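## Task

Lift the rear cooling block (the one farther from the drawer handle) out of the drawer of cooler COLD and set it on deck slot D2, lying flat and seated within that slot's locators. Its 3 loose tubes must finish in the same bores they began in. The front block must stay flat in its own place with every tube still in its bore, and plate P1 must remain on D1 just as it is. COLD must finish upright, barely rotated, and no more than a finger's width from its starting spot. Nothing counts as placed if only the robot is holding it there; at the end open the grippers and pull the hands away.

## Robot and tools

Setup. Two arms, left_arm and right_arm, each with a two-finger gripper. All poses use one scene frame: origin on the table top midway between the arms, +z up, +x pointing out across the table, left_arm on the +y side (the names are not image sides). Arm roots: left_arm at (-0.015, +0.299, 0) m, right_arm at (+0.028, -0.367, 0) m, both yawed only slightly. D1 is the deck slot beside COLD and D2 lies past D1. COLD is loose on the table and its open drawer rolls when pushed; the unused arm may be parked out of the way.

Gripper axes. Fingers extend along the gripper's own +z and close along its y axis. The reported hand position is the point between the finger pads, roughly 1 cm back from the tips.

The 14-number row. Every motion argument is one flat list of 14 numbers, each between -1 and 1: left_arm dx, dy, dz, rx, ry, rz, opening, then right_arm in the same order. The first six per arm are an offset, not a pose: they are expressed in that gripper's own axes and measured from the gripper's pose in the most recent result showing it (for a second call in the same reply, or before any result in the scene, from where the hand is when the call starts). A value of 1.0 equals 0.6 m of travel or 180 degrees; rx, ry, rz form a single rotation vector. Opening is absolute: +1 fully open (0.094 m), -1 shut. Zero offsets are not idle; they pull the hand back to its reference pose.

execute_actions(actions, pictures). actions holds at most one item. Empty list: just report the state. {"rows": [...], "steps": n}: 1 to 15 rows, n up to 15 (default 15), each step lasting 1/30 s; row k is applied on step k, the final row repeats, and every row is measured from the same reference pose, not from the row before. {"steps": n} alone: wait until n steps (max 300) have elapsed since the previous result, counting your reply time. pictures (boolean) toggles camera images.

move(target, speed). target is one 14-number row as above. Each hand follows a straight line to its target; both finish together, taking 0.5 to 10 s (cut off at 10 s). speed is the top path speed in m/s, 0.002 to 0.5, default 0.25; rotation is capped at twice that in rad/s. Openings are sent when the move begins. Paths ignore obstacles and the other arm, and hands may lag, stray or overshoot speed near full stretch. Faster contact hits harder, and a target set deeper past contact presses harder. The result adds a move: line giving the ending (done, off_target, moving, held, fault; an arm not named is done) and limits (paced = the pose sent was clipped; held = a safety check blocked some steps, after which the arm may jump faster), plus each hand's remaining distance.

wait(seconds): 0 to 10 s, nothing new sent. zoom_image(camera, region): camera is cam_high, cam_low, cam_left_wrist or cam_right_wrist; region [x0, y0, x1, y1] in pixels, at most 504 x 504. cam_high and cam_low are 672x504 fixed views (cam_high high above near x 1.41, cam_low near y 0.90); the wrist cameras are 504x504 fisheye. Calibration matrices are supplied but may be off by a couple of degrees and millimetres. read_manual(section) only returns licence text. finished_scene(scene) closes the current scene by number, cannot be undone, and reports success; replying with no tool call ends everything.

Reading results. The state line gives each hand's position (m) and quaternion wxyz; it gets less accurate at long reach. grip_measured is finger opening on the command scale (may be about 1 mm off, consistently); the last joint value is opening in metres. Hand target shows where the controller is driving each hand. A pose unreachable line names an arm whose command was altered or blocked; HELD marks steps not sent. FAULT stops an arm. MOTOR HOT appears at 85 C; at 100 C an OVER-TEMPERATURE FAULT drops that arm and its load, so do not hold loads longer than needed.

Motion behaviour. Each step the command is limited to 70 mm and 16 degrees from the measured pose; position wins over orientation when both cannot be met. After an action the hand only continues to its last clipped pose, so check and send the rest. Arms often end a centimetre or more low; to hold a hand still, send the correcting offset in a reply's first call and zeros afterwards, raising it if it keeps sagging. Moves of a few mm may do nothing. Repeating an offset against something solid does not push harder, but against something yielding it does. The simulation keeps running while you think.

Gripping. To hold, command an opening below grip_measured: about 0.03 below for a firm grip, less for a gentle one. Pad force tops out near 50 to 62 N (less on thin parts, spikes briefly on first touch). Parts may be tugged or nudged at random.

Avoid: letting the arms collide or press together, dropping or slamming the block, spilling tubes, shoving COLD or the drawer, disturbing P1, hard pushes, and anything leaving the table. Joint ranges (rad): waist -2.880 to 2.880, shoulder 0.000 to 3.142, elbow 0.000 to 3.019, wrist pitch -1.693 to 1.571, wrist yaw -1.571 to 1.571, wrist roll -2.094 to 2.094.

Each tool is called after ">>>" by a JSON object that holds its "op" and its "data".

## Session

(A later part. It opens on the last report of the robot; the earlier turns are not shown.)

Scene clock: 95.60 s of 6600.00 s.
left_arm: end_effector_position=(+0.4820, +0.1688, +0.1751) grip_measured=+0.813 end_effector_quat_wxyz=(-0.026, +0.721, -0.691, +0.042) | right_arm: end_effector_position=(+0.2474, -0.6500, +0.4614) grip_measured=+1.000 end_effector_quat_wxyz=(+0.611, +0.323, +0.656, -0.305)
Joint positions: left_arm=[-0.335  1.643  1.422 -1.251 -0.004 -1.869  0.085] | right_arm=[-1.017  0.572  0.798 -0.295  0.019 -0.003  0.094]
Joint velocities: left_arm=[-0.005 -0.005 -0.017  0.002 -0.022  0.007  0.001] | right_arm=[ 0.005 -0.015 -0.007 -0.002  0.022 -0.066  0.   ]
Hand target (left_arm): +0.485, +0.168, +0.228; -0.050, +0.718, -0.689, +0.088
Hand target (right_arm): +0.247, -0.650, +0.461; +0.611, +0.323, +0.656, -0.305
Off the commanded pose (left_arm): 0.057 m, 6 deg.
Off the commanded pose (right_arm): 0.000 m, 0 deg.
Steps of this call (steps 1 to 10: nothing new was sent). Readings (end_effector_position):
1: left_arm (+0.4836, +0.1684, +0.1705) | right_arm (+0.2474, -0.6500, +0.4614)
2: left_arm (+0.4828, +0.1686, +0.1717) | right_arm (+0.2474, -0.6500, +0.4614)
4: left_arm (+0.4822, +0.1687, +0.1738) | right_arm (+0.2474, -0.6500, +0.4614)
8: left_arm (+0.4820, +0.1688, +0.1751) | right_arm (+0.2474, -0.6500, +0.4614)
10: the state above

>>> {"op": "move", "data": {"target": [0.293,0.123,-0.063,-0.002,0.0148,0.513,0.77,0,0,0,0,0,0,1], "speed": 0.16}}

Scene clock: 115.60 s of 6600.00 s.
left_arm: end_effector_position=(+0.3819, +0.0178, +0.1320) grip_measured=+0.812 end_effector_quat_wxyz=(-0.023, -0.010, +0.999, +0.020) | right_arm: end_effector_position=(+0.2474, -0.6500, +0.4614) grip_measured=+1.000 end_effector_quat_wxyz=(+0.611, +0.323, +0.656, -0.305)
Joint positions: left_arm=[-0.695  1.702  1.383 -1.313 -0.004 -0.637  0.085] | right_arm=[-1.017  0.572  0.798 -0.295  0.019 -0.003  0.094]
Joint velocities: left_arm=[-0.005 -0.015 -0.012 -0.002 -0.007 -0.007  0.001] | right_arm=[-0.005  0.005 -0.012  0.002  0.051 -0.022  0.   ]
Hand target (left_arm): +0.402, +0.000, +0.198; +0.033, +0.000, +0.999, -0.023
Hand target (right_arm): +0.247, -0.650, +0.461; +0.611, +0.323, +0.656, -0.305
Off the commanded pose (left_arm): 0.088 m, 8 deg; position clipped at the last step of the last action.
Off the commanded pose (right_arm): 0.000 m, 0 deg.
After step 90, 11.50 s passed at rest.
move: off_target (left_arm); limits=paced
camera_calibration (this result's frames):
cam_left_wrist: T_world_to_cam=[[0.0272259, -0.997542, -0.0645616, 0.0175501], [-0.786145, -0.0612594, 0.614998, 0.224922], [-0.617442, 0.0340109, -0.785881, 0.46448], [0, 0, 0, 1]] pos_world=[0.463133, 0.0154881, 0.227833]
cam_right_wrist: T_world_to_cam=[[-0.801577, -0.59785, 0.00706832, -0.192125], [-0.39838, 0.525245, -0.751938, 0.794127], [0.445834, -0.605552, -0.659196, -0.073939], [0, 0, 0, 1]] pos_world=[0.195326, -0.576747, 0.549752]

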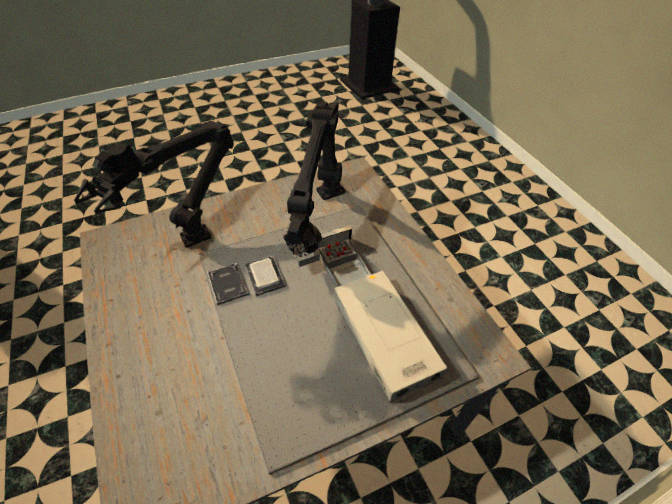

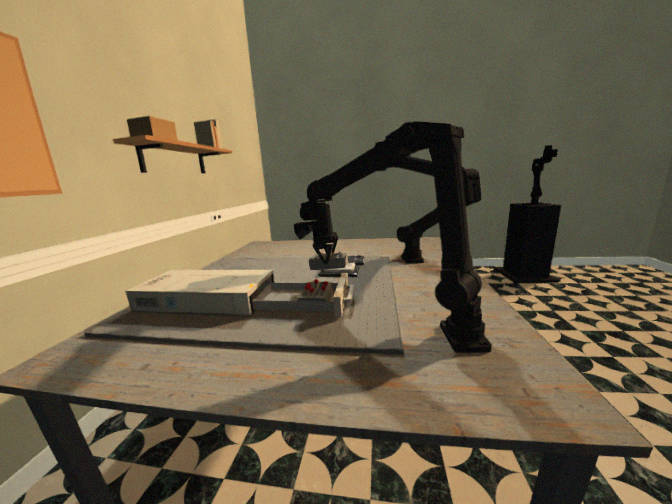

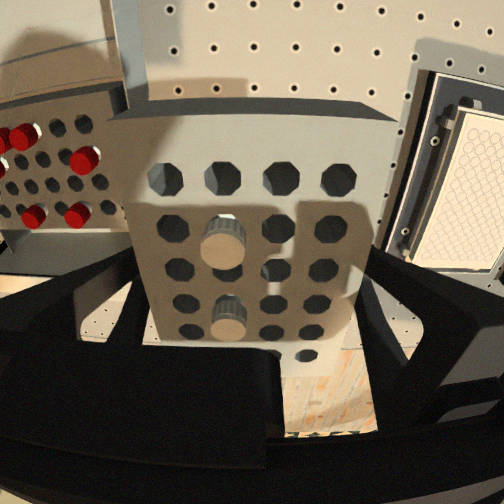

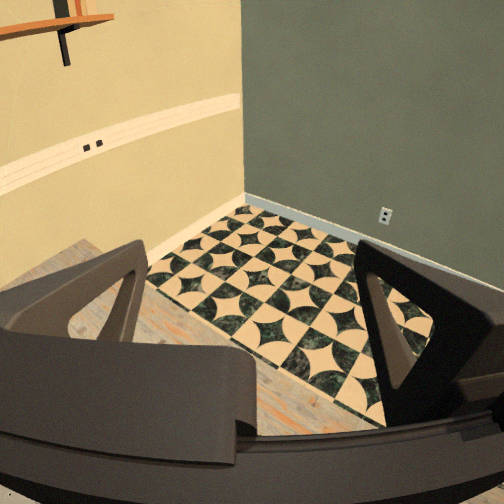

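>>> {"op": "execute_actions", "data": {"actions": [{"rows":[[-0.034,-0.028,-0.09,0.027,-0.036,0,0.77,0,0,0,0,0,0,1],[-0.04,-0.031,-0.075,0.027,-0.037,0,0.77,0,0,0,0,0,0,1],[-0.044,-0.034,-0.066,0.028,-0.037,0,0.77,0,0,0,0,0,0,1],[-0.047,-0.036,-0.059,0.028,-0.038,0,0.77,0,0,0,0,0,0,1],[-0.05,-0.038,-0.052,0.028,-0.038,0,0.77,0,0,0,0,0,0,1],[-0.053,-0.04,-0.045,0.028,-0.038,0,0.77,0,0,0,0,0,0,1],[-0.056,-0.042,-0.038,0.029,-0.039,0,0.77,0,0,0,0,0,0,1],[-0.059,-0.044,-0.031,0.029,-0.039,0,0.77,0,0,0,0,0,0,1],[-0.062,-0.046,-0.024,0.029,-0.039,0,0.77,0,0,0,0,0,0,1],[-0.065,-0.048,-0.017,0.029,-0.04,0,0.77,0,0,0,0,0,0,1],[-0.068,-0.05,-0.01,0.03,-0.04,0,0.77,0,0,0,0,0,0,1],[-0.071,-0.052,-0.004,0.03,-0.04,0,0.77,0,0,0,0,0,0,1],[-0.074,-0.054,0.002,0.03,-0.041,0,0.77,0,0,0,0,0,0,1],[-0.076,-0.056,0.007,0.03,-0.041,0,0.77,0,0,0,0,0,0,1],[-0.0786,-0.058,0.012,0.03,-0.041,0,0.77,0,0,0,0,0,0,1]],"steps":15}], "pictures": false}}

>>> {"op": "execute_actions", "data": {"actions": [{"steps":18}]}}

Scene clock: 126.57 s of 6600.00 s.
left_arm: end_effector_position=(+0.4088, -0.0012, +0.0887) grip_measured=+0.812 end_effector_quat_wxyz=(-0.002, -0.009, +1.000, +0.004) | right_arm: end_effector_position=(+0.2474, -0.6500, +0.4614) grip_measured=+1.000 end_effector_quat_wxyz=(+0.611, +0.323, +0.656, -0.305)
Joint positions: left_arm=[-0.695  1.789  1.383 -1.172 -0.004 -0.634  0.085] | right_arm=[-1.017  0.572  0.798 -0.295  0.019 -0.003  0.094]
Joint velocities: left_arm=[-0.015  0.288  0.012  0.242 -0.022 -0.081 -0.   ] | right_arm=[ 0.005 -0.005 -0.017 -0.007  0.037 -0.081  0.   ]
Hand target (left_arm): +0.427, -0.016, +0.123; +0.041, -0.010, +0.999, -0.028
Hand target (right_arm): +0.247, -0.650, +0.461; +0.611, +0.323, +0.656, -0.305
Off the commanded pose (left_arm): 0.041 m, 6 deg.
Off the commanded pose (right_arm): 0.000 m, 0 deg.
Steps of this call (steps 1 to 90: nothing new was sent; then 7.47 s passed at rest; steps 91 to 105: all 15 steps of this action). Readings (end_effector_position):
91: left_arm (+0.3821, +0.0177, +0.1320) | right_arm (+0.2474, -0.6500, +0.4614)
92: left_arm (+0.3827, +0.0172, +0.1319) | right_arm (+0.2474, -0.6500, +0.4614)
94: left_arm (+0.3862, +0.0148, +0.1308) | right_arm (+0.2474, -0.6500, +0.4614)
98: left_arm (+0.3959, +0.0079, +0.1225) | right_arm (+0.2474, -0.6500, +0.4614)
105: the state above

Scene clock: 127.17 s of 6600.00 s.
left_arm: end_effector_position=(+0.4108, -0.0027, +0.0714) grip_measured=+0.812 end_effector_quat_wxyz=(-0.009, -0.009, +1.000, +0.009) | right_arm: end_effector_position=(+0.2474, -0.6500, +0.4614) grip_measured=+1.000 end_effector_quat_wxyz=(+0.611, +0.323, +0.656, -0.305)
Joint positions: left_arm=[-0.695  1.824  1.383 -1.155 -0.004 -0.634  0.085] | right_arm=[-1.017  0.572  0.798 -0.295  0.019 -0.003  0.094]
Joint velocities: left_arm=[ 0.005  0.005 -0.007 -0.027  0.007 -0.022 -0.   ] | right_arm=[ 0.005 -0.015 -0.012  0.002 -0.022 -0.022  0.   ]
Hand target (left_arm): +0.427, -0.015, +0.123; +0.041, -0.010, +0.999, -0.028
Hand target (right_arm): +0.247, -0.650, +0.461; +0.611, +0.323, +0.656, -0.305
Off the commanded pose (left_arm): 0.055 m, 7 deg.
Off the commanded pose (right_arm): 0.000 m, 0 deg.
Steps of this call (steps 1 to 18: nothing new was sent). Readings (end_effector_position):
1: left_arm (+0.4099, -0.0020, +0.0838) | right_arm (+0.2474, -0.6500, +0.4614)
2: left_arm (+0.4106, -0.0025, +0.0796) | right_arm (+0.2474, -0.6500, +0.4614)
4: left_arm (+0.4107, -0.0026, +0.0735) | right_arm (+0.2474, -0.6500, +0.4614)
8: left_arm (+0.4106, -0.0025, +0.0714) | right_arm (+0.2474, -0.6500, +0.4614)
18: the state above
camera_calibration (this result's frames):
cam_left_wrist: T_world_to_cam=[[0.0261461, -0.998742, -0.0427804, -0.00866956], [-0.804104, -0.0464373, 0.592673, 0.292678], [-0.593914, 0.0189038, -0.804306, 0.426965], [0, 0, 0, 1]] pos_world=[0.489151, -0.00313875, 0.169578]
cam_right_wrist: T_world_to_cam=[[-0.801577, -0.59785, 0.00706832, -0.192125], [-0.39838, 0.525245, -0.751938, 0.794127], [0.445834, -0.605552, -0.659196, -0.073939], [0, 0, 0, 1]] pos_world=[0.195326, -0.576747, 0.549752]

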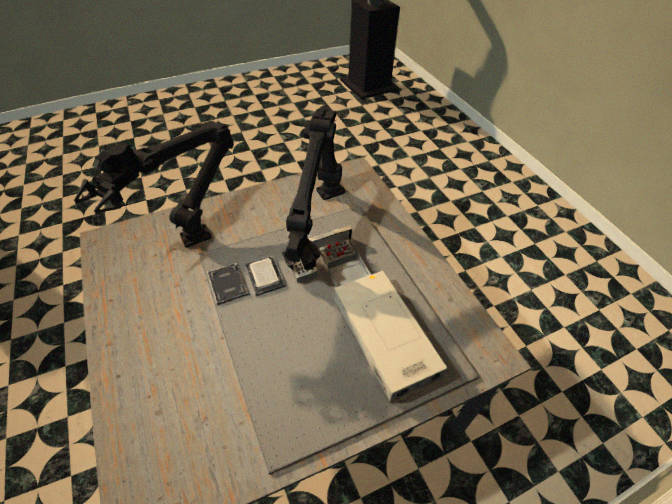

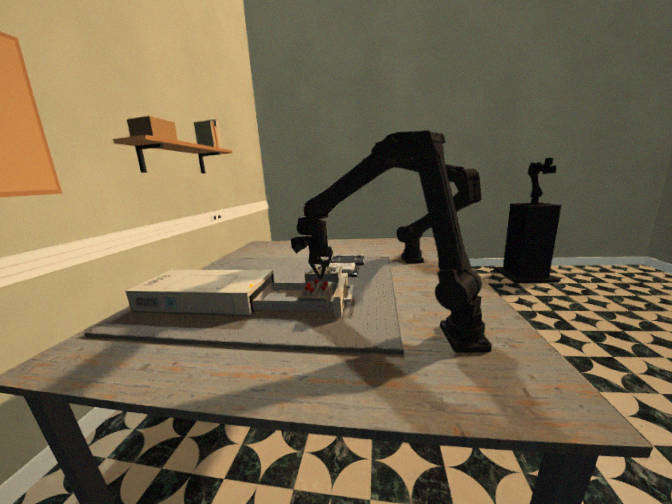

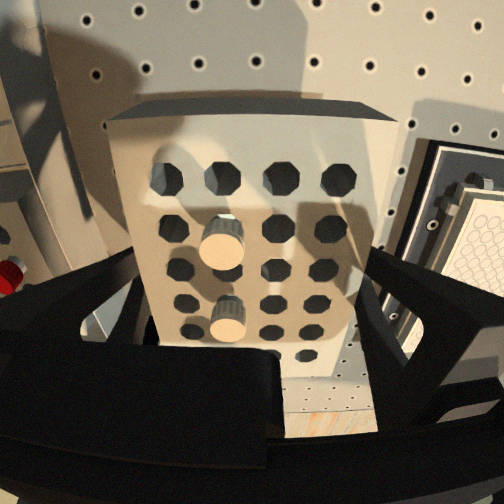

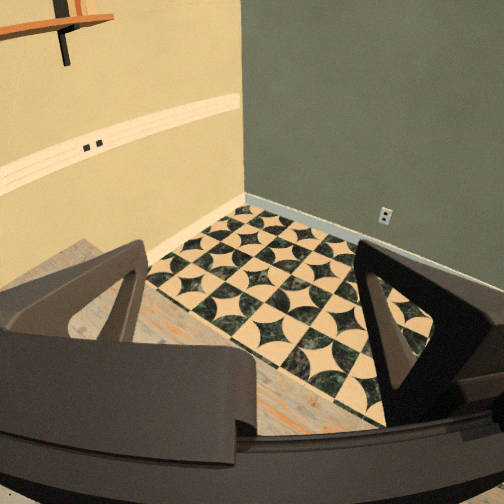

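>>> {"op": "execute_actions", "data": {"actions": [{"rows":[[-0.029,-0.022,-0.082,0.0245,-0.0335,0,0.77,0,0,0,0,0,0,1],[-0.031,-0.0235,-0.081,0.0255,-0.035,0,0.77,0,0,0,0,0,0,1],[-0.033,-0.025,-0.08,0.0265,-0.0365,0,0.77,0,0,0,0,0,0,1],[-0.0355,-0.027,-0.0785,0.028,-0.0385,0,0.77,0,0,0,0,0,0,1],[-0.036,-0.0275,-0.077,0.028,-0.0385,0,0.77,0,0,0,0,0,0,1],[-0.0365,-0.028,-0.0755,0.028,-0.0385,0,0.77,0,0,0,0,0,0,1],[-0.037,-0.028,-0.074,0.028,-0.0385,0,0.77,0,0,0,0,0,0,1],[-0.0375,-0.0285,-0.0725,0.028,-0.0385,0,0.77,0,0,0,0,0,0,1],[-0.038,-0.029,-0.071,0.028,-0.0385,0,0.77,0,0,0,0,0,0,1],[-0.0385,-0.029,-0.0695,0.028,-0.0385,0,0.77,0,0,0,0,0,0,1],[-0.039,-0.0295,-0.068,0.028,-0.0385,0,0.77,0,0,0,0,0,0,1],[-0.0395,-0.03,-0.0665,0.028,-0.0385,0,0.77,0,0,0,0,0,0,1],[-0.04,-0.03,-0.065,0.028,-0.0385,0,0.77,0,0,0,0,0,0,1],[-0.0405,-0.0305,-0.0635,0.028,-0.0385,0,0.77,0,0,0,0,0,0,1],[-0.041,-0.031,-0.062,0.028,-0.0385,0,0.77,0,0,0,0,0,0,1]],"steps":15}], "pictures": false}}

>>> {"op": "execute_actions", "data": {"actions": [{"steps":12}], "pictures": false}}

>>> {"op": "execute_actions", "data": {"actions": [{"rows":[[-0.028,-0.021,-0.076,0.0225,-0.0305,0,0.77,0,0,0,0,0,0,1],[-0.0285,-0.021,-0.0745,0.0225,-0.0305,0,0.77,0,0,0,0,0,0,1],[-0.029,-0.0215,-0.073,0.0225,-0.0305,0,0.77,0,0,0,0,0,0,1],[-0.0295,-0.022,-0.0715,0.0225,-0.0305,0,0.77,0,0,0,0,0,0,1],[-0.03,-0.022,-0.07,0.0225,-0.0305,0,0.77,0,0,0,0,0,0,1],[-0.0305,-0.0225,-0.0685,0.0225,-0.0305,0,0.77,0,0,0,0,0,0,1],[-0.031,-0.023,-0.067,0.0225,-0.0305,0,0.77,0,0,0,0,0,0,1],[-0.0315,-0.023,-0.0655,0.0225,-0.0305,0,0.77,0,0,0,0,0,0,1],[-0.032,-0.0235,-0.064,0.0225,-0.0305,0,0.77,0,0,0,0,0,0,1],[-0.0325,-0.024,-0.0625,0.0225,-0.0305,0,0.77,0,0,0,0,0,0,1],[-0.033,-0.024,-0.061,0.0225,-0.0305,0,0.77,0,0,0,0,0,0,1],[-0.0335,-0.0245,-0.0595,0.0225,-0.0305,0,0.77,0,0,0,0,0,0,1],[-0.034,-0.025,-0.058,0.0225,-0.0305,0,0.77,0,0,0,0,0,0,1],[-0.0345,-0.025,-0.0565,0.0225,-0.0305,0,0.77,0,0,0,0,0,0,1],[-0.035,-0.0255,-0.055,0.0225,-0.0305,0,0.77,0,0,0,0,0,0,1]],"steps":15}], "pictures": false}}

>>> {"op": "execute_actions", "data": {"actions": [{"steps":12}], "pictures": false}}

Scene clock: 144.43 s of 6600.00 s.
left_arm: end_effector_position=(+0.4212, -0.0100, +0.0714) grip_measured=+0.812 end_effector_quat_wxyz=(+0.012, -0.009, +1.000, -0.006) | right_arm: end_effector_position=(+0.2474, -0.6500, +0.4614) grip_measured=+1.000 end_effector_quat_wxyz=(+0.611, +0.323, +0.656, -0.305)
Joint positions: left_arm=[-0.695  1.824  1.383 -1.103 -0.004 -0.634  0.085] | right_arm=[-1.017  0.572  0.798 -0.295  0.019 -0.003  0.094]
Joint velocities: left_arm=[ 0.005 -0.005 -0.012  0.046 -0.007 -0.007 -0.   ] | right_arm=[ 0.005  0.005 -0.002 -0.017  0.037 -0.022  0.   ]
Hand target (left_arm): +0.435, -0.021, +0.108; +0.051, -0.008, +0.998, -0.035
Hand target (right_arm): +0.247, -0.650, +0.461; +0.611, +0.323, +0.656, -0.305
Off the commanded pose (left_arm): 0.041 m, 6 deg.
Off the commanded pose (right_arm): 0.000 m, 0 deg.
Steps of this call (steps 1 to 90: nothing new was sent; then 13.77 s passed at rest; steps 91 to 105: all 15 steps of this action). Readings (end_effector_position):
91: left_arm (+0.4111, -0.0029, +0.0714) | right_arm (+0.2474, -0.6500, +0.4614)
92: left_arm (+0.4117, -0.0033, +0.0713) | right_arm (+0.2474, -0.6500, +0.4614)
94: left_arm (+0.4144, -0.0052, +0.0713) | right_arm (+0.2474, -0.6500, +0.4614)
98: left_arm (+0.4190, -0.0085, +0.0713) | right_arm (+0.2474, -0.6500, +0.4614)
105: the state above

Scene clock: 144.83 s of 6600.00 s.
left_arm: end_effector_position=(+0.4219, -0.0105, +0.0714) grip_measured=+0.812 end_effector_quat_wxyz=(+0.014, -0.009, +1.000, -0.007) | right_arm: end_effector_position=(+0.2474, -0.6500, +0.4614) grip_measured=+1.000 end_effector_quat_wxyz=(+0.611, +0.323, +0.656, -0.305)
Joint positions: left_arm=[-0.695  1.824  1.383 -1.1   -0.004 -0.634  0.085] | right_arm=[-1.017  0.572  0.798 -0.295  0.019 -0.003  0.094]
Joint velocities: left_arm=[-0.015 -0.005  0.002  0.002  0.037 -0.007 -0.001] | right_arm=[ 0.005 -0.005 -0.002 -0.007  0.037  0.051  0.   ]
Hand target (left_arm): +0.435, -0.021, +0.108; +0.051, -0.008, +0.998, -0.035
Hand target (right_arm): +0.247, -0.650, +0.461; +0.611, +0.323, +0.656, -0.305
Off the commanded pose (left_arm): 0.041 m, 5 deg.
Off the commanded pose (right_arm): 0.000 m, 0 deg.
Steps of this call (steps 1 to 12: nothing new was sent). Readings (end_effector_position):
1: left_arm (+0.4214, -0.0101, +0.0714) | right_arm (+0.2474, -0.6500, +0.4614)
2: left_arm (+0.4216, -0.0103, +0.0714) | right_arm (+0.2474, -0.6500, +0.4614)
4: left_arm (+0.4219, -0.0105, +0.0714) | right_arm (+0.2474, -0.6500, +0.4614)
8: left_arm (+0.4219, -0.0105, +0.0714) | right_arm (+0.2474, -0.6500, +0.4614)
12: the state above

Scene clock: 145.33 s of 6600.00 s.
left_arm: end_effector_position=(+0.4270, -0.0141, +0.0711) grip_measured=+0.812 end_effector_quat_wxyz=(+0.024, -0.009, +1.000, -0.014) | right_arm: end_effector_position=(+0.2474, -0.6500, +0.4614) grip_measured=+1.000 end_effector_quat_wxyz=(+0.611, +0.323, +0.656, -0.305)
Joint positions: left_arm=[-0.695  1.825  1.383 -1.074 -0.004 -0.634  0.085] | right_arm=[-1.017  0.572  0.798 -0.295  0.019 -0.003  0.094]
Joint velocities: left_arm=[-0.005  0.005  0.012  0.037 -0.007  0.022  0.001] | right_arm=[ 0.005  0.005  0.012 -0.017  0.051  0.007  0.   ]
Hand target (left_arm): +0.441, -0.024, +0.105; +0.061, -0.009, +0.997, -0.043
Hand target (right_arm): +0.247, -0.650, +0.461; +0.611, +0.323, +0.656, -0.305
Off the commanded pose (left_arm): 0.039 m, 5 deg.
Off the commanded pose (right_arm): 0.000 m, 0 deg.
Steps of this call (steps 1 to 15: all 15 steps of this action). Readings (end_effector_position):
1: left_arm (+0.4220, -0.0106, +0.0714) | right_arm (+0.2474, -0.6500, +0.4614)
2: left_arm (+0.4224, -0.0108, +0.0714) | right_arm (+0.2474, -0.6500, +0.4614)
4: left_arm (+0.4233, -0.0115, +0.0714) | right_arm (+0.2474, -0.6500, +0.4614)
8: left_arm (+0.4250, -0.0127, +0.0715) | right_arm (+0.2474, -0.6500, +0.4614)
15: the state above

Scene clock: 145.73 s of 6600.00 s.
left_arm: end_effector_position=(+0.4274, -0.0144, +0.0677) grip_measured=+0.812 end_effector_quat_wxyz=(+0.023, -0.009, +1.000, -0.014) | right_arm: end_effector_position=(+0.2474, -0.6500, +0.4614) grip_measured=+1.000 end_effector_quat_wxyz=(+0.611, +0.323, +0.656, -0.305)
Joint positions: left_arm=[-0.695  1.832  1.383 -1.07  -0.004 -0.634  0.085] | right_arm=[-1.017  0.572  0.798 -0.295  0.019 -0.003  0.094]
Joint velocities: left_arm=[-0.015 -0.015 -0.002  0.017 -0.037  0.051  0.   ] | right_arm=[-0.015 -0.015 -0.007 -0.002  0.037 -0.037  0.   ]
Hand target (left_arm): +0.441, -0.025, +0.105; +0.061, -0.009, +0.997, -0.043
Hand target (right_arm): +0.247, -0.650, +0.461; +0.611, +0.323, +0.656, -0.305
Off the commanded pose (left_arm): 0.042 m, 6 deg.
Off the commanded pose (right_arm): 0.000 m, 0 deg.
Steps of this call (steps 1 to 12: nothing new was sent). Readings (end_effector_position):
1: left_arm (+0.4273, -0.0143, +0.0709) | right_arm (+0.2474, -0.6500, +0.4614)
2: left_arm (+0.4275, -0.0145, +0.0705) | right_arm (+0.2474, -0.6500, +0.4614)
4: left_arm (+0.4276, -0.0145, +0.0695) | right_arm (+0.2474, -0.6500, +0.4614)
8: left_arm (+0.4275, -0.0145, +0.0681) | right_arm (+0.2474, -0.6500, +0.4614)
12: the state above

>>> {"op": "execute_actions", "data": {"actions": [{"rows":[[-0.028,-0.0206,-0.057,0.015,-0.0205,0,0.77,0,0,0,0,0,0,1],[-0.0276,-0.0203,-0.0545,0.0145,-0.0198,0,0.77,0,0,0,0,0,0,1],[-0.0273,-0.02,-0.052,0.014,-0.019,0,0.77,0,0,0,0,0,0,1],[-0.027,-0.0198,-0.0495,0.0134,-0.0183,0,0.77,0,0,0,0,0,0,1],[-0.0266,-0.0196,-0.047,0.013,-0.0175,0,0.77,0,0,0,0,0,0,1],[-0.0262,-0.0193,-0.0445,0.0124,-0.0168,0,0.77,0,0,0,0,0,0,1],[-0.026,-0.019,-0.043,0.012,-0.0163,0,0.77,0,0,0,0,0,0,1],[-0.0258,-0.019,-0.0415,0.0117,-0.0159,0,0.77,0,0,0,0,0,0,1],[-0.0256,-0.0189,-0.04,0.0114,-0.0154,0,0.77,0,0,0,0,0,0,1],[-0.0254,-0.0187,-0.0385,0.011,-0.015,0,0.77,0,0,0,0,0,0,1],[-0.0251,-0.0185,-0.037,0.0108,-0.0145,0,0.77,0,0,0,0,0,0,1],[-0.025,-0.0184,-0.0355,0.0104,-0.014,0,0.77,0,0,0,0,0,0,1],[-0.0247,-0.0182,-0.034,0.01,-0.0136,0,0.77,0,0,0,0,0,0,1]],"steps":15}], "pictures": false}}

>>> {"op": "execute_actions", "data": {"actions": [{"steps":15}]}}

Scene clock: 155.17 s of 6600.00 s.
left_arm: end_effector_position=(+0.4252, -0.0129, +0.0487) grip_measured=+0.812 end_effector_quat_wxyz=(+0.008, -0.009, +1.000, -0.003) | right_arm: end_effector_position=(+0.2474, -0.6500, +0.4614) grip_measured=+1.000 end_effector_quat_wxyz=(+0.611, +0.323, +0.656, -0.305)
Joint positions: left_arm=[-0.695  1.868  1.383 -1.07  -0.004 -0.634  0.085] | right_arm=[-1.017  0.572  0.798 -0.295  0.019 -0.003  0.094]
Joint velocities: left_arm=[-0.015 -0.005 -0.012 -0.007 -0.037 -0.007 -0.001] | right_arm=[-0.005  0.005 -0.022 -0.007  0.037  0.037  0.   ]
Hand target (left_arm): +0.440, -0.024, +0.089; +0.044, -0.009, +0.999, -0.030
Hand target (right_arm): +0.247, -0.650, +0.461; +0.611, +0.323, +0.656, -0.305
Off the commanded pose (left_arm): 0.045 m, 5 deg.
Off the commanded pose (right_arm): 0.000 m, 0 deg.
Steps of this call (steps 1 to 90: nothing new was sent; then 5.93 s passed at rest; steps 91 to 105: all 15 steps of this action). Readings (end_effector_position):
91: left_arm (+0.4274, -0.0144, +0.0673) | right_arm (+0.2474, -0.6500, +0.4614)
92: left_arm (+0.4274, -0.0144, +0.0669) | right_arm (+0.2474, -0.6500, +0.4614)
94: left_arm (+0.4272, -0.0142, +0.0650) | right_arm (+0.2474, -0.6500, +0.4614)
98: left_arm (+0.4263, -0.0136, +0.0572) | right_arm (+0.2474, -0.6500, +0.4614)
105: the state above

Scene clock: 155.67 s of 6600.00 s.
left_arm: end_effector_position=(+0.4252, -0.0129, +0.0487) grip_measured=+0.812 end_effector_quat_wxyz=(+0.008, -0.009, +1.000, -0.003) | right_arm: end_effector_position=(+0.2474, -0.6500, +0.4614) grip_measured=+1.000 end_effector_quat_wxyz=(+0.611, +0.323, +0.656, -0.305)
Joint positions: left_arm=[-0.695  1.868  1.383 -1.07  -0.004 -0.634  0.085] | right_arm=[-1.017  0.572  0.798 -0.295  0.019 -0.003  0.094]
Joint velocities: left_arm=[-0.005 -0.005 -0.027 -0.002 -0.022 -0.022 -0.   ] | right_arm=[-0.015 -0.005 -0.002 -0.002  0.007  0.022  0.   ]
Hand target (left_arm): +0.440, -0.024, +0.089; +0.044, -0.009, +0.999, -0.030
Hand target (right_arm): +0.247, -0.650, +0.461; +0.611, +0.323, +0.656, -0.305
Off the commanded pose (left_arm): 0.045 m, 5 deg.
Off the commanded pose (right_arm): 0.000 m, 0 deg.
Steps of this call (steps 1 to 15: nothing new was sent). Readings (end_effector_position):
1: left_arm (+0.4252, -0.0129, +0.0487) | right_arm (+0.2474, -0.6500, +0.4614)
2: left_arm (+0.4252, -0.0129, +0.0487) | right_arm (+0.2474, -0.6500, +0.4614)
4: left_arm (+0.4252, -0.0129, +0.0487) | right_arm (+0.2474, -0.6500, +0.4614)
8: left_arm (+0.4252, -0.0129, +0.0487) | right_arm (+0.2474, -0.6500, +0.4614)
15: the state above
camera_calibration (this result's frames):
cam_left_wrist: T_world_to_cam=[[0.027148, -0.999465, -0.018244, -0.0219165], [-0.823112, -0.0327066, 0.566937, 0.326712], [-0.56723, -0.00037434, -0.823559, 0.40686], [0, 0, 0, 1]] pos_world=[0.500298, -0.0110669, 0.149448]
cam_right_wrist: T_world_to_cam=[[-0.801577, -0.59785, 0.00706832, -0.192125], [-0.39838, 0.525245, -0.751938, 0.794127], [0.445834, -0.605552, -0.659196, -0.073939], [0, 0, 0, 1]] pos_world=[0.195326, -0.576747, 0.549752]

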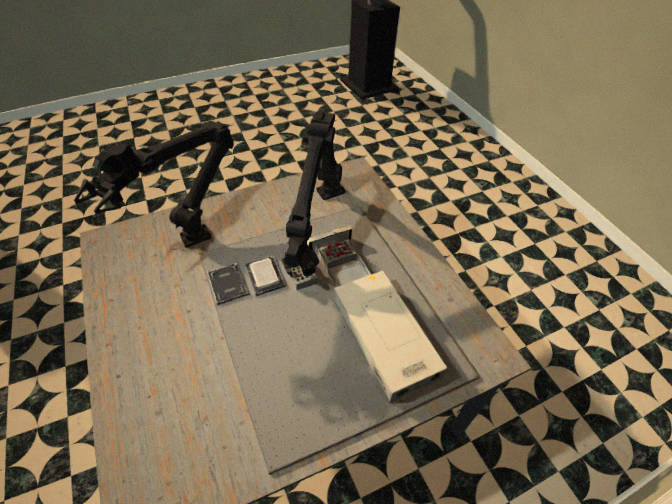

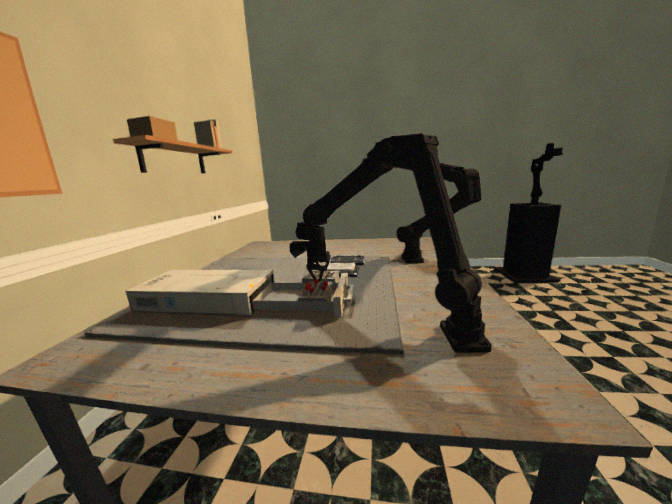

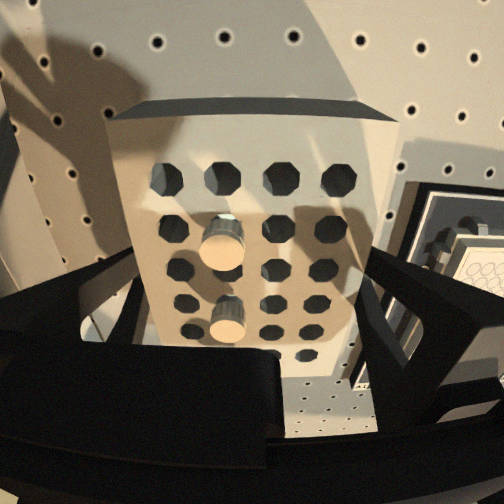

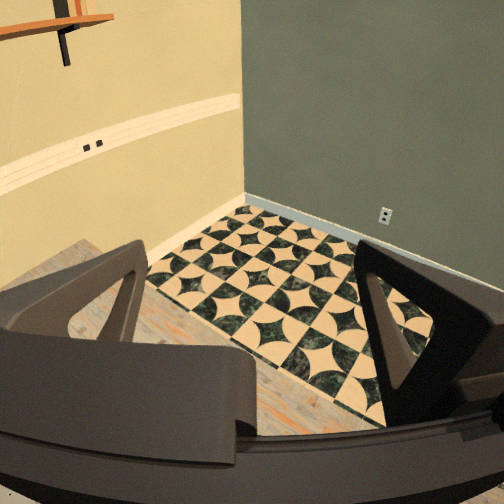

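>>> {"op": "execute_actions", "data": {"actions": [{"rows":[[-0.023,-0.017,-0.058,0.015,-0.021,0,0.77,0,0,0,0,0,0,1],[-0.021,-0.0155,-0.053,0.0137,-0.019,0,0.77,0,0,0,0,0,0,1],[-0.019,-0.014,-0.048,0.0124,-0.0173,0,0.77,0,0,0,0,0,0,1],[-0.017,-0.0125,-0.043,0.011,-0.0155,0,0.77,0,0,0,0,0,0,1],[-0.015,-0.011,-0.038,0.01,-0.0137,0,0.77,0,0,0,0,0,0,1],[-0.013,-0.0096,-0.033,0.0085,-0.012,0,0.77,0,0,0,0,0,0,1],[-0.011,-0.008,-0.028,0.007,-0.01,0,0.77,0,0,0,0,0,0,1],[-0.009,-0.0067,-0.023,0.006,-0.008,0,0.77,0,0,0,0,0,0,1],[-0.007,-0.005,-0.018,0.0046,-0.0065,0,0.77,0,0,0,0,0,0,1],[-0.005,-0.004,-0.013,0.0033,-0.0047,0,0.77,0,0,0,0,0,0,1],[-0.003,-0.002,-0.008,0.002,-0.003,0,0.77,0,0,0,0,0,0,1],[-0.001,-0.001,-0.003,0.001,-0.001,0,0.77,0,0,0,0,0,0,1],[0,0,0,0,0,0,0.77,0,0,0,0,0,0,1]],"steps":15}], "pictures": false}}

>>> {"op": "execute_actions", "data": {"actions": [{"rows":[[0,0,0,0,0,0,0.79,0,0,0,0,0,0,1],[0,0,0,0,0,0,0.8,0,0,0,0,0,0,1],[0,0,0,0,0,0,0.81,0,0,0,0,0,0,1],[0,0,0,0,0,0,0.83,0,0,0,0,0,0,1],[0,0,0,0,0,0,0.9,0,0,0,0,0,0,1],[0,0,0,0,0,0,1,0,0,0,0,0,0,1],[0,0,0,0,0,0,1,0,0,0,0,0,0,1],[-0.01,-0.007,-0.03,0.008,-0.011,0,1,0,0,0,0,0,0,1],[-0.011,-0.008,-0.042,0.011,-0.0145,0,1,0,0,0,0,0,0,1],[-0.013,-0.009,-0.054,0.0135,-0.018,0,1,0,0,0,0,0,0,1],[-0.014,-0.01,-0.066,0.016,-0.022,0,1,0,0,0,0,0,0,1],[-0.015,-0.011,-0.078,0.019,-0.025,0,1,0,0,0,0,0,0,1],[-0.016,-0.012,-0.09,0.021,-0.029,0,1,0,0,0,0,0,0,1],[-0.017,-0.0125,-0.102,0.024,-0.032,0,1,0,0,0,0,0,0,1],[-0.018,-0.013,-0.114,0.0265,-0.036,0,1,0,0,0,0,0,0,1]],"steps":15}], "pictures": false}}

>>> {"op": "execute_actions", "data": {"actions": [{"steps":15}]}}

Scene clock: 165.93 s of 6600.00 s.
left_arm: end_effector_position=(+0.4248, -0.0127, +0.0473) grip_measured=+0.812 end_effector_quat_wxyz=(+0.006, -0.009, +1.000, -0.002) | right_arm: end_effector_position=(+0.2474, -0.6500, +0.4614) grip_measured=+1.000 end_effector_quat_wxyz=(+0.611, +0.323, +0.656, -0.305)
Joint positions: left_arm=[-0.695  1.871  1.382 -1.07  -0.004 -0.634  0.085] | right_arm=[-1.017  0.572  0.798 -0.295  0.019 -0.003  0.094]
Joint velocities: left_arm=[-0.005  0.005  0.007 -0.022 -0.007 -0.007 -0.   ] | right_arm=[-0.015 -0.015 -0.007 -0.002 -0.007  0.037  0.   ]
Hand target (left_arm): +0.425, -0.013, +0.049; +0.007, -0.009, +1.000, -0.003
Hand target (right_arm): +0.247, -0.650, +0.461; +0.611, +0.323, +0.656, -0.305
Off the commanded pose (left_arm): 0.002 m, 0 deg.
Off the commanded pose (right_arm): 0.000 m, 0 deg.
Steps of this call (steps 1 to 90: nothing new was sent; then 6.77 s passed at rest; steps 91 to 105: all 15 steps of this action). Readings (end_effector_position):
91: left_arm (+0.4252, -0.0129, +0.0487) | right_arm (+0.2474, -0.6500, +0.4614)
92: left_arm (+0.4252, -0.0129, +0.0487) | right_arm (+0.2474, -0.6500, +0.4614)
94: left_arm (+0.4252, -0.0129, +0.0485) | right_arm (+0.2474, -0.6500, +0.4614)
98: left_arm (+0.4251, -0.0129, +0.0479) | right_arm (+0.2474, -0.6500, +0.4614)
105: the state above

Scene clock: 166.43 s of 6600.00 s.
left_arm: end_effector_position=(+0.4276, -0.0146, +0.0724) grip_measured=+1.000 end_effector_quat_wxyz=(+0.026, -0.009, +0.999, -0.016) | right_arm: end_effector_position=(+0.2474, -0.6500, +0.4614) grip_measured=+1.000 end_effector_quat_wxyz=(+0.611, +0.323, +0.656, -0.305)
Joint positions: left_arm=[-0.695  1.822  1.382 -1.07  -0.004 -0.634  0.094] | right_arm=[-1.017  0.572  0.798 -0.295  0.019 -0.003  0.094]
Joint velocities: left_arm=[-0.005 -0.454 -0.002 -0.002 -0.007 -0.007  0.   ] | right_arm=[ 0.005 -0.015  0.002  0.017  0.037  0.022  0.   ]
Hand target (left_arm): +0.433, -0.019, +0.114; +0.062, -0.009, +0.997, -0.044
Hand target (right_arm): +0.247, -0.650, +0.461; +0.611, +0.323, +0.656, -0.305
Off the commanded pose (left_arm): 0.044 m, 5 deg.
Off the commanded pose (right_arm): 0.000 m, 0 deg.
Steps of this call (steps 1 to 15: all 15 steps of this action). Readings (end_effector_position):
1: left_arm (+0.4248, -0.0127, +0.0473) | right_arm (+0.2474, -0.6500, +0.4614)
2: left_arm (+0.4248, -0.0127, +0.0473) | right_arm (+0.2474, -0.6500, +0.4614)
4: left_arm (+0.4248, -0.0127, +0.0473) | right_arm (+0.2474, -0.6500, +0.4614)
8: left_arm (+0.4248, -0.0127, +0.0473) | right_arm (+0.2474, -0.6500, +0.4614)
15: the state above

Scene clock: 166.93 s of 6600.00 s.
left_arm: end_effector_position=(+0.4300, -0.0163, +0.1137) grip_measured=+1.000 end_effector_quat_wxyz=(+0.058, -0.009, +0.998, -0.039) | right_arm: end_effector_position=(+0.2474, -0.6500, +0.4614) grip_measured=+1.000 end_effector_quat_wxyz=(+0.611, +0.323, +0.656, -0.305)
Joint positions: left_arm=[-0.695  1.743  1.382 -1.07  -0.004 -0.634  0.094] | right_arm=[-1.017  0.572  0.798 -0.295  0.019 -0.003  0.094]
Joint velocities: left_arm=[-0.015 -0.015  0.002 -0.027 -0.066  0.007  0.   ] | right_arm=[-0.005 -0.005 -0.012 -0.007  0.022  0.037  0.   ]
Hand target (left_arm): +0.433, -0.019, +0.114; +0.062, -0.009, +0.997, -0.044
Hand target (right_arm): +0.247, -0.650, +0.461; +0.611, +0.323, +0.656, -0.305
Off the commanded pose (left_arm): 0.006 m, 1 deg.
Off the commanded pose (right_arm): 0.000 m, 0 deg.
Steps of this call (steps 1 to 15: nothing new was sent). Readings (end_effector_position):
1: left_arm (+0.4283, -0.0151, +0.0806) | right_arm (+0.2474, -0.6500, +0.4614)
2: left_arm (+0.4289, -0.0155, +0.0887) | right_arm (+0.2474, -0.6500, +0.4614)
4: left_arm (+0.4297, -0.0161, +0.1035) | right_arm (+0.2474, -0.6500, +0.4614)
8: left_arm (+0.4301, -0.0164, +0.1159) | right_arm (+0.2474, -0.6500, +0.4614)
15: the state above
camera_calibration (this result's frames):
cam_left_wrist: T_world_to_cam=[[0.0252148, -0.998096, 0.0562934, -0.0318749], [-0.876387, 0.00502152, 0.481581, 0.326961], [-0.480947, -0.0614778, -0.874592, 0.430756], [0, 0, 0, 1]] pos_world=[0.494519, -0.00697411, 0.221072]
cam_right_wrist: T_world_to_cam=[[-0.801577, -0.59785, 0.00706832, -0.192125], [-0.39838, 0.525245, -0.751938, 0.794127], [0.445834, -0.605552, -0.659196, -0.073939], [0, 0, 0, 1]] pos_world=[0.195326, -0.576747, 0.549752]

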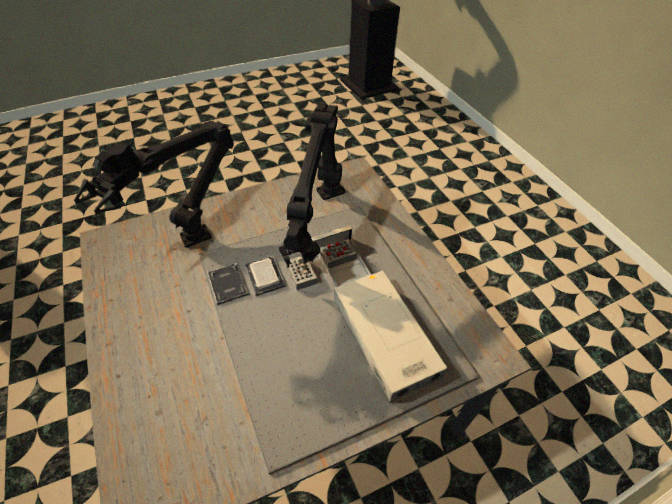

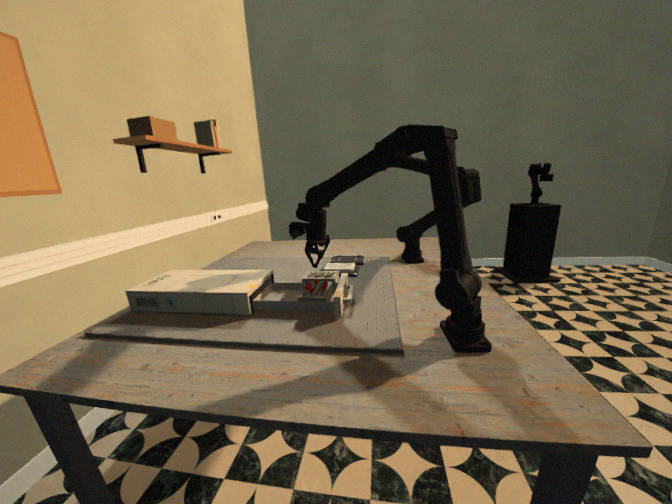

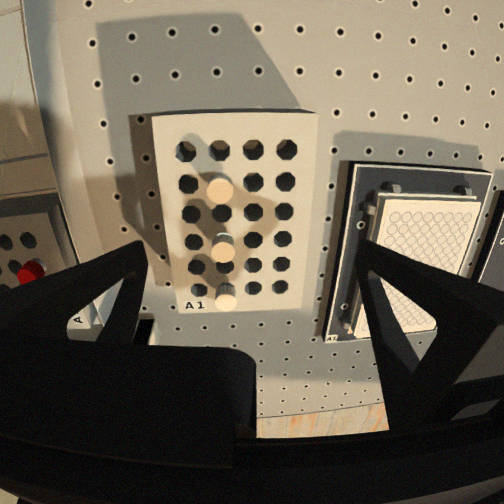

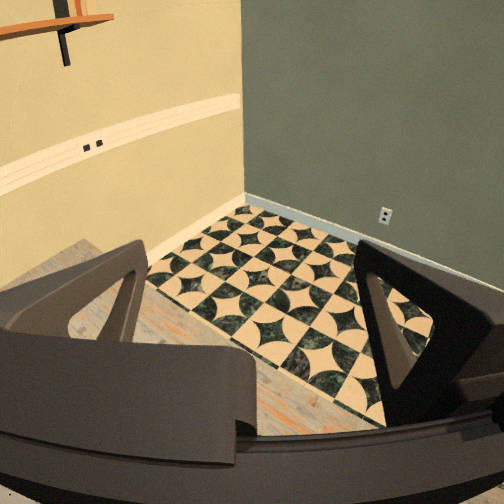

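>>> {"op": "move", "data": {"target": [0.147,0.655,-0.557,0,-0.2,0,1,0.606,0.478,-0.342,-0.22,0.441,-0.233,1], "speed": 0.3}}

Scene clock: 178.17 s of 6600.00 s.
left_arm: end_effector_position=(+0.3018, +0.3931, +0.3684) grip_measured=+1.000 end_effector_quat_wxyz=(+0.344, -0.033, +0.937, -0.051) | right_arm: end_effector_position=(+0.3228, -0.3076, +0.0996) grip_measured=+1.000 end_effector_quat_wxyz=(-0.021, -0.001, +1.000, -0.018)
Joint positions: left_arm=[ 0.402  0.842  1.109 -1.219  0.372  0.291  0.094] | right_arm=[ 0.099  1.254  0.803 -1.168  0.025  0.214  0.094]
Joint velocities: left_arm=[-0.005 -0.005 -0.007  0.007  0.095  0.022  0.   ] | right_arm=[-0.005 -0.005 -0.012  0.007 -0.037 -0.037  0.   ]
Hand target (left_arm): +0.304, +0.394, +0.398; +0.364, -0.020, +0.930, -0.040
Hand target (right_arm): +0.338, -0.300, +0.114; -0.002, -0.004, +1.000, -0.011
Off the commanded pose (left_arm): 0.036 m, 3 deg.
Off the commanded pose (right_arm): 0.022 m, 3 deg.
After step 90, 4.77 s passed at rest.
move: off_target (left_arm, right_arm)
camera_calibration (this result's frames):
cam_left_wrist: T_world_to_cam=[[0.04942, -0.993286, 0.104601, 0.338668], [-0.9951, -0.0579473, -0.0801176, 0.357363], [0.085641, -0.100129, -0.991282, 0.504173], [0, 0, 0, 1]] pos_world=[0.295697, 0.407584, 0.492984]
cam_right_wrist: T_world_to_cam=[[0.00524687, -0.998993, 0.0445644, -0.311976], [-0.769238, 0.0244427, 0.638495, 0.199482], [-0.638941, -0.0376307, -0.768335, 0.397034], [0, 0, 0, 1]] pos_world=[0.408767, -0.301597, 0.19159]

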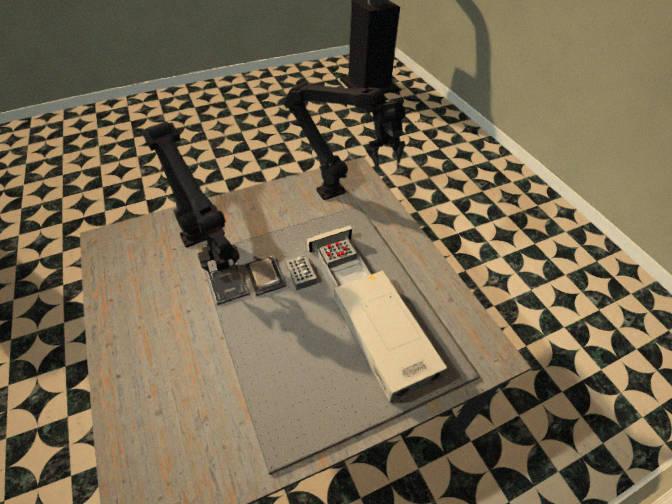

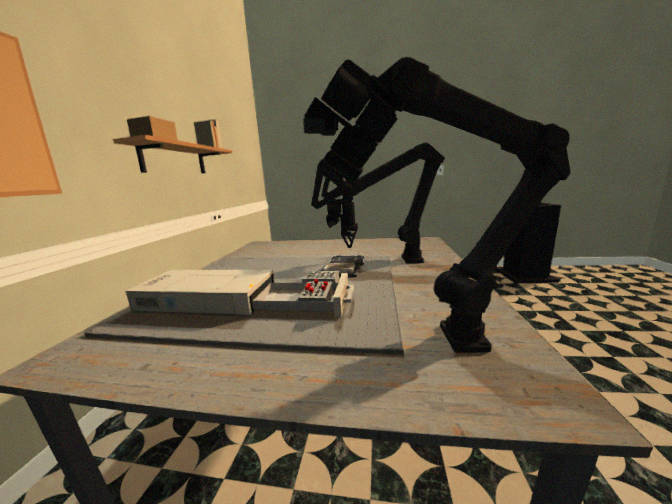

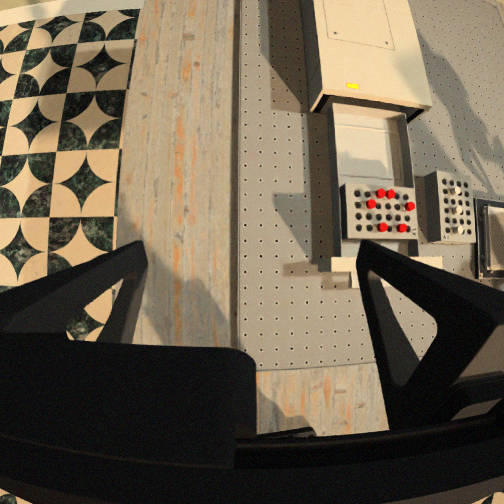

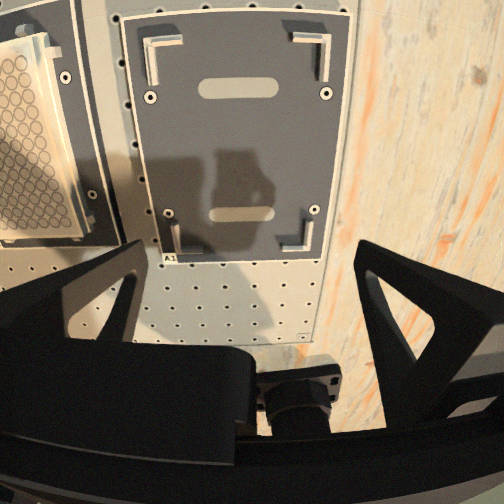

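>>> {"op": "move", "data": {"target": [0,0,0,0,0,0,1,-0.183,0.485,-0.108,-0.02,-0.023,0,1], "speed": 0.25}}

Scene clock: 187.10 s of 6600.00 s.
left_arm: end_effector_position=(+0.3018, +0.3931, +0.3684) grip_measured=+1.000 end_effector_quat_wxyz=(+0.344, -0.032, +0.937, -0.050) | right_arm: end_effector_position=(+0.4301, -0.0279, +0.1458) grip_measured=+1.000 end_effector_quat_wxyz=(+0.013, -0.009, +1.000, +0.003)
Joint positions: left_arm=[ 0.402  0.842  1.109 -1.219  0.372  0.294  0.094] | right_arm=[ 0.59   1.737  1.469 -1.279  0.013  0.687  0.094]
Joint velocities: left_arm=[-0.005 -0.005 -0.007 -0.002  0.037 -0.007  0.   ] | right_arm=[-0.005  0.015 -0.012 -0.007 -0.007  0.007  0.   ]
Hand target (left_arm): +0.302, +0.393, +0.368; +0.344, -0.033, +0.937, -0.051
Hand target (right_arm): +0.438, -0.019, +0.150; +0.018, -0.002, +1.000, +0.005
Off the commanded pose (left_arm): 0.000 m, 0 deg.
Off the commanded pose (right_arm): 0.015 m, 2 deg.
After step 90, 4.17 s passed at rest.
move: off_target (right_arm)
camera_calibration (this result's frames):
cam_left_wrist: T_world_to_cam=[[0.0473871, -0.993563, 0.102893, 0.340019], [-0.995199, -0.0557922, -0.0804082, 0.356653], [0.0856313, -0.0985892, -0.991437, 0.503628], [0, 0, 0, 1]] pos_world=[0.295702, 0.407381, 0.493007]
cam_right_wrist: T_world_to_cam=[[0.0203158, -0.999785, 0.0041343, -0.0357863], [-0.811292, -0.0140687, 0.584471, 0.270553], [-0.584288, -0.0152281, -0.811404, 0.495076], [0, 0, 0, 1]] pos_world=[0.509492, -0.0244332, 0.243724]

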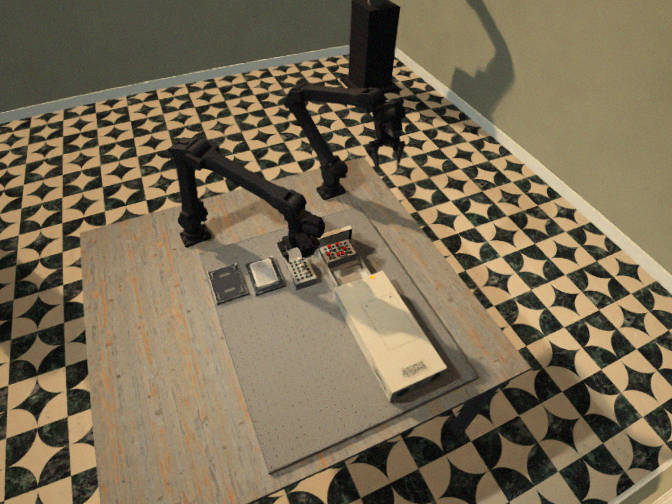

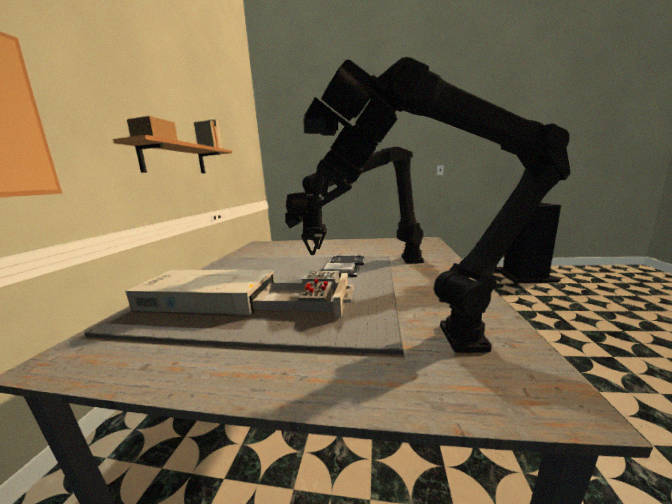

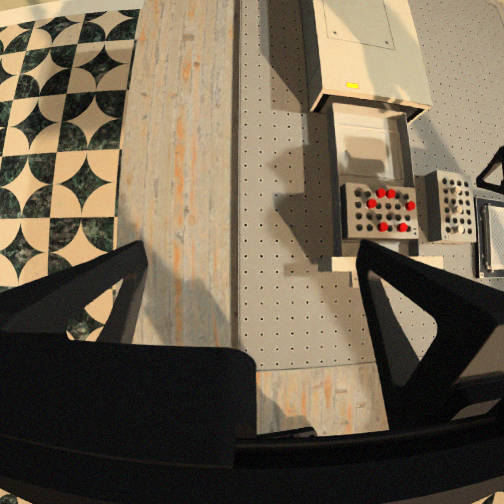

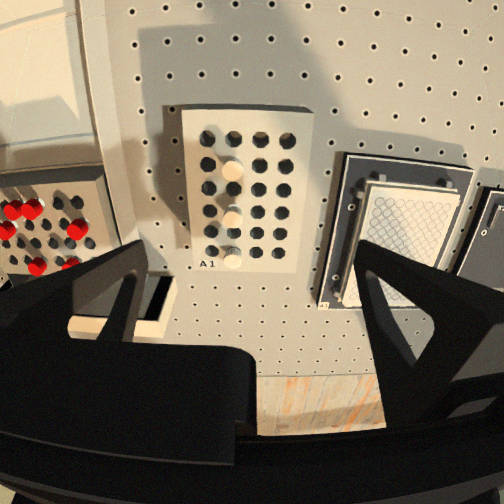

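>>> {"op": "execute_actions", "data": {"actions": []}}

Scene clock: 201.20 s of 6600.00 s.
left_arm: end_effector_position=(+0.3018, +0.3931, +0.3684) grip_measured=+1.000 end_effector_quat_wxyz=(+0.344, -0.032, +0.937, -0.050) | right_arm: end_effector_position=(+0.4301, -0.0279, +0.1458) grip_measured=+1.000 end_effector_quat_wxyz=(+0.013, -0.008, +1.000, +0.003)
Joint positions: left_arm=[ 0.402  0.842  1.109 -1.219  0.372  0.294  0.094] | right_arm=[ 0.59   1.737  1.469 -1.279  0.013  0.69   0.094]
Joint velocities: left_arm=[-0.015 -0.005 -0.007 -0.022 -0.066 -0.007  0.   ] | right_arm=[-0.015 -0.015 -0.002  0.007  0.022 -0.007  0.   ]
Hand target (left_arm): +0.302, +0.393, +0.368; +0.344, -0.033, +0.937, -0.051
Hand target (right_arm): +0.438, -0.019, +0.150; +0.018, -0.002, +1.000, +0.005
Off the commanded pose (left_arm): 0.000 m, 0 deg.
Off the commanded pose (right_arm): 0.015 m, 1 deg.
Steps of this call (steps 1 to 90: nothing new was sent; then 11.10 s passed at rest). Readings (end_effector_position):
1: left_arm (+0.3018, +0.3931, +0.3684) | right_arm (+0.4301, -0.0279, +0.1458)
2: left_arm (+0.3018, +0.3931, +0.3684) | right_arm (+0.4301, -0.0279, +0.1458)
4: left_arm (+0.3018, +0.3931, +0.3684) | right_arm (+0.4301, -0.0279, +0.1458)
8: left_arm (+0.3018, +0.3931, +0.3684) | right_arm (+0.4301, -0.0279, +0.1458)
90: the state above
camera_calibration (this result's frames):
cam_left_wrist: T_world_to_cam=[[0.0473871, -0.993563, 0.102893, 0.340019], [-0.995199, -0.0557922, -0.0804082, 0.356653], [0.0856313, -0.0985892, -0.991437, 0.503628], [0, 0, 0, 1]] pos_world=[0.295702, 0.407381, 0.493007]
cam_right_wrist: T_world_to_cam=[[0.0176471, -0.999836, 0.00406251, -0.0346294], [-0.811318, -0.0119449, 0.584483, 0.270621], [-0.584339, -0.0136104, -0.811396, 0.495142], [0, 0, 0, 1]] pos_world=[0.509502, -0.0246521, 0.243723]

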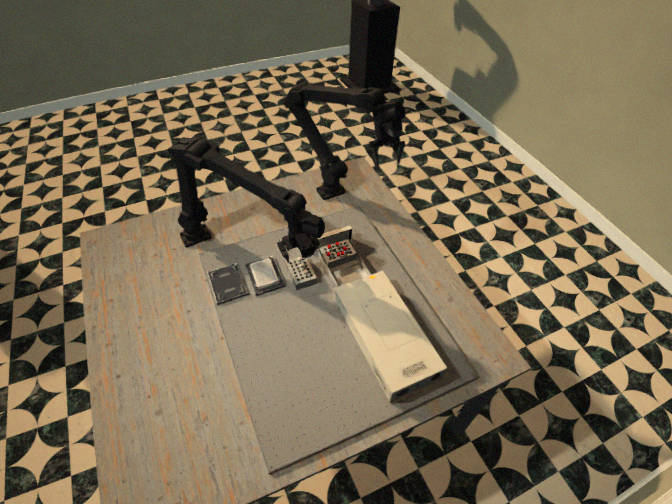

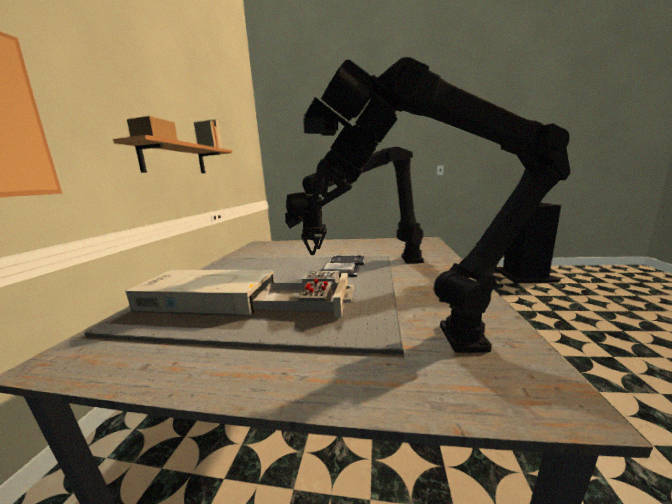

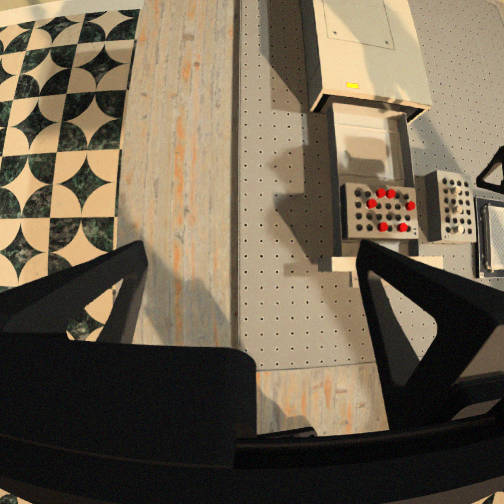

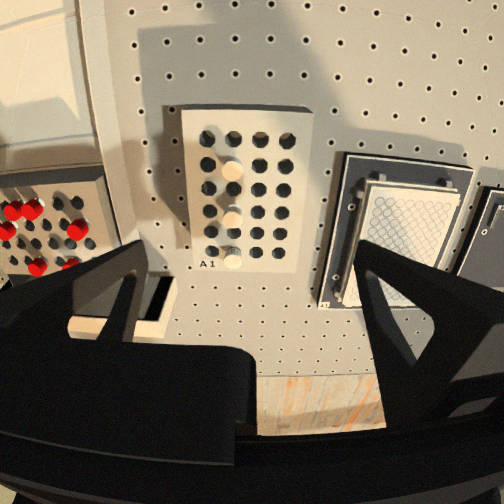

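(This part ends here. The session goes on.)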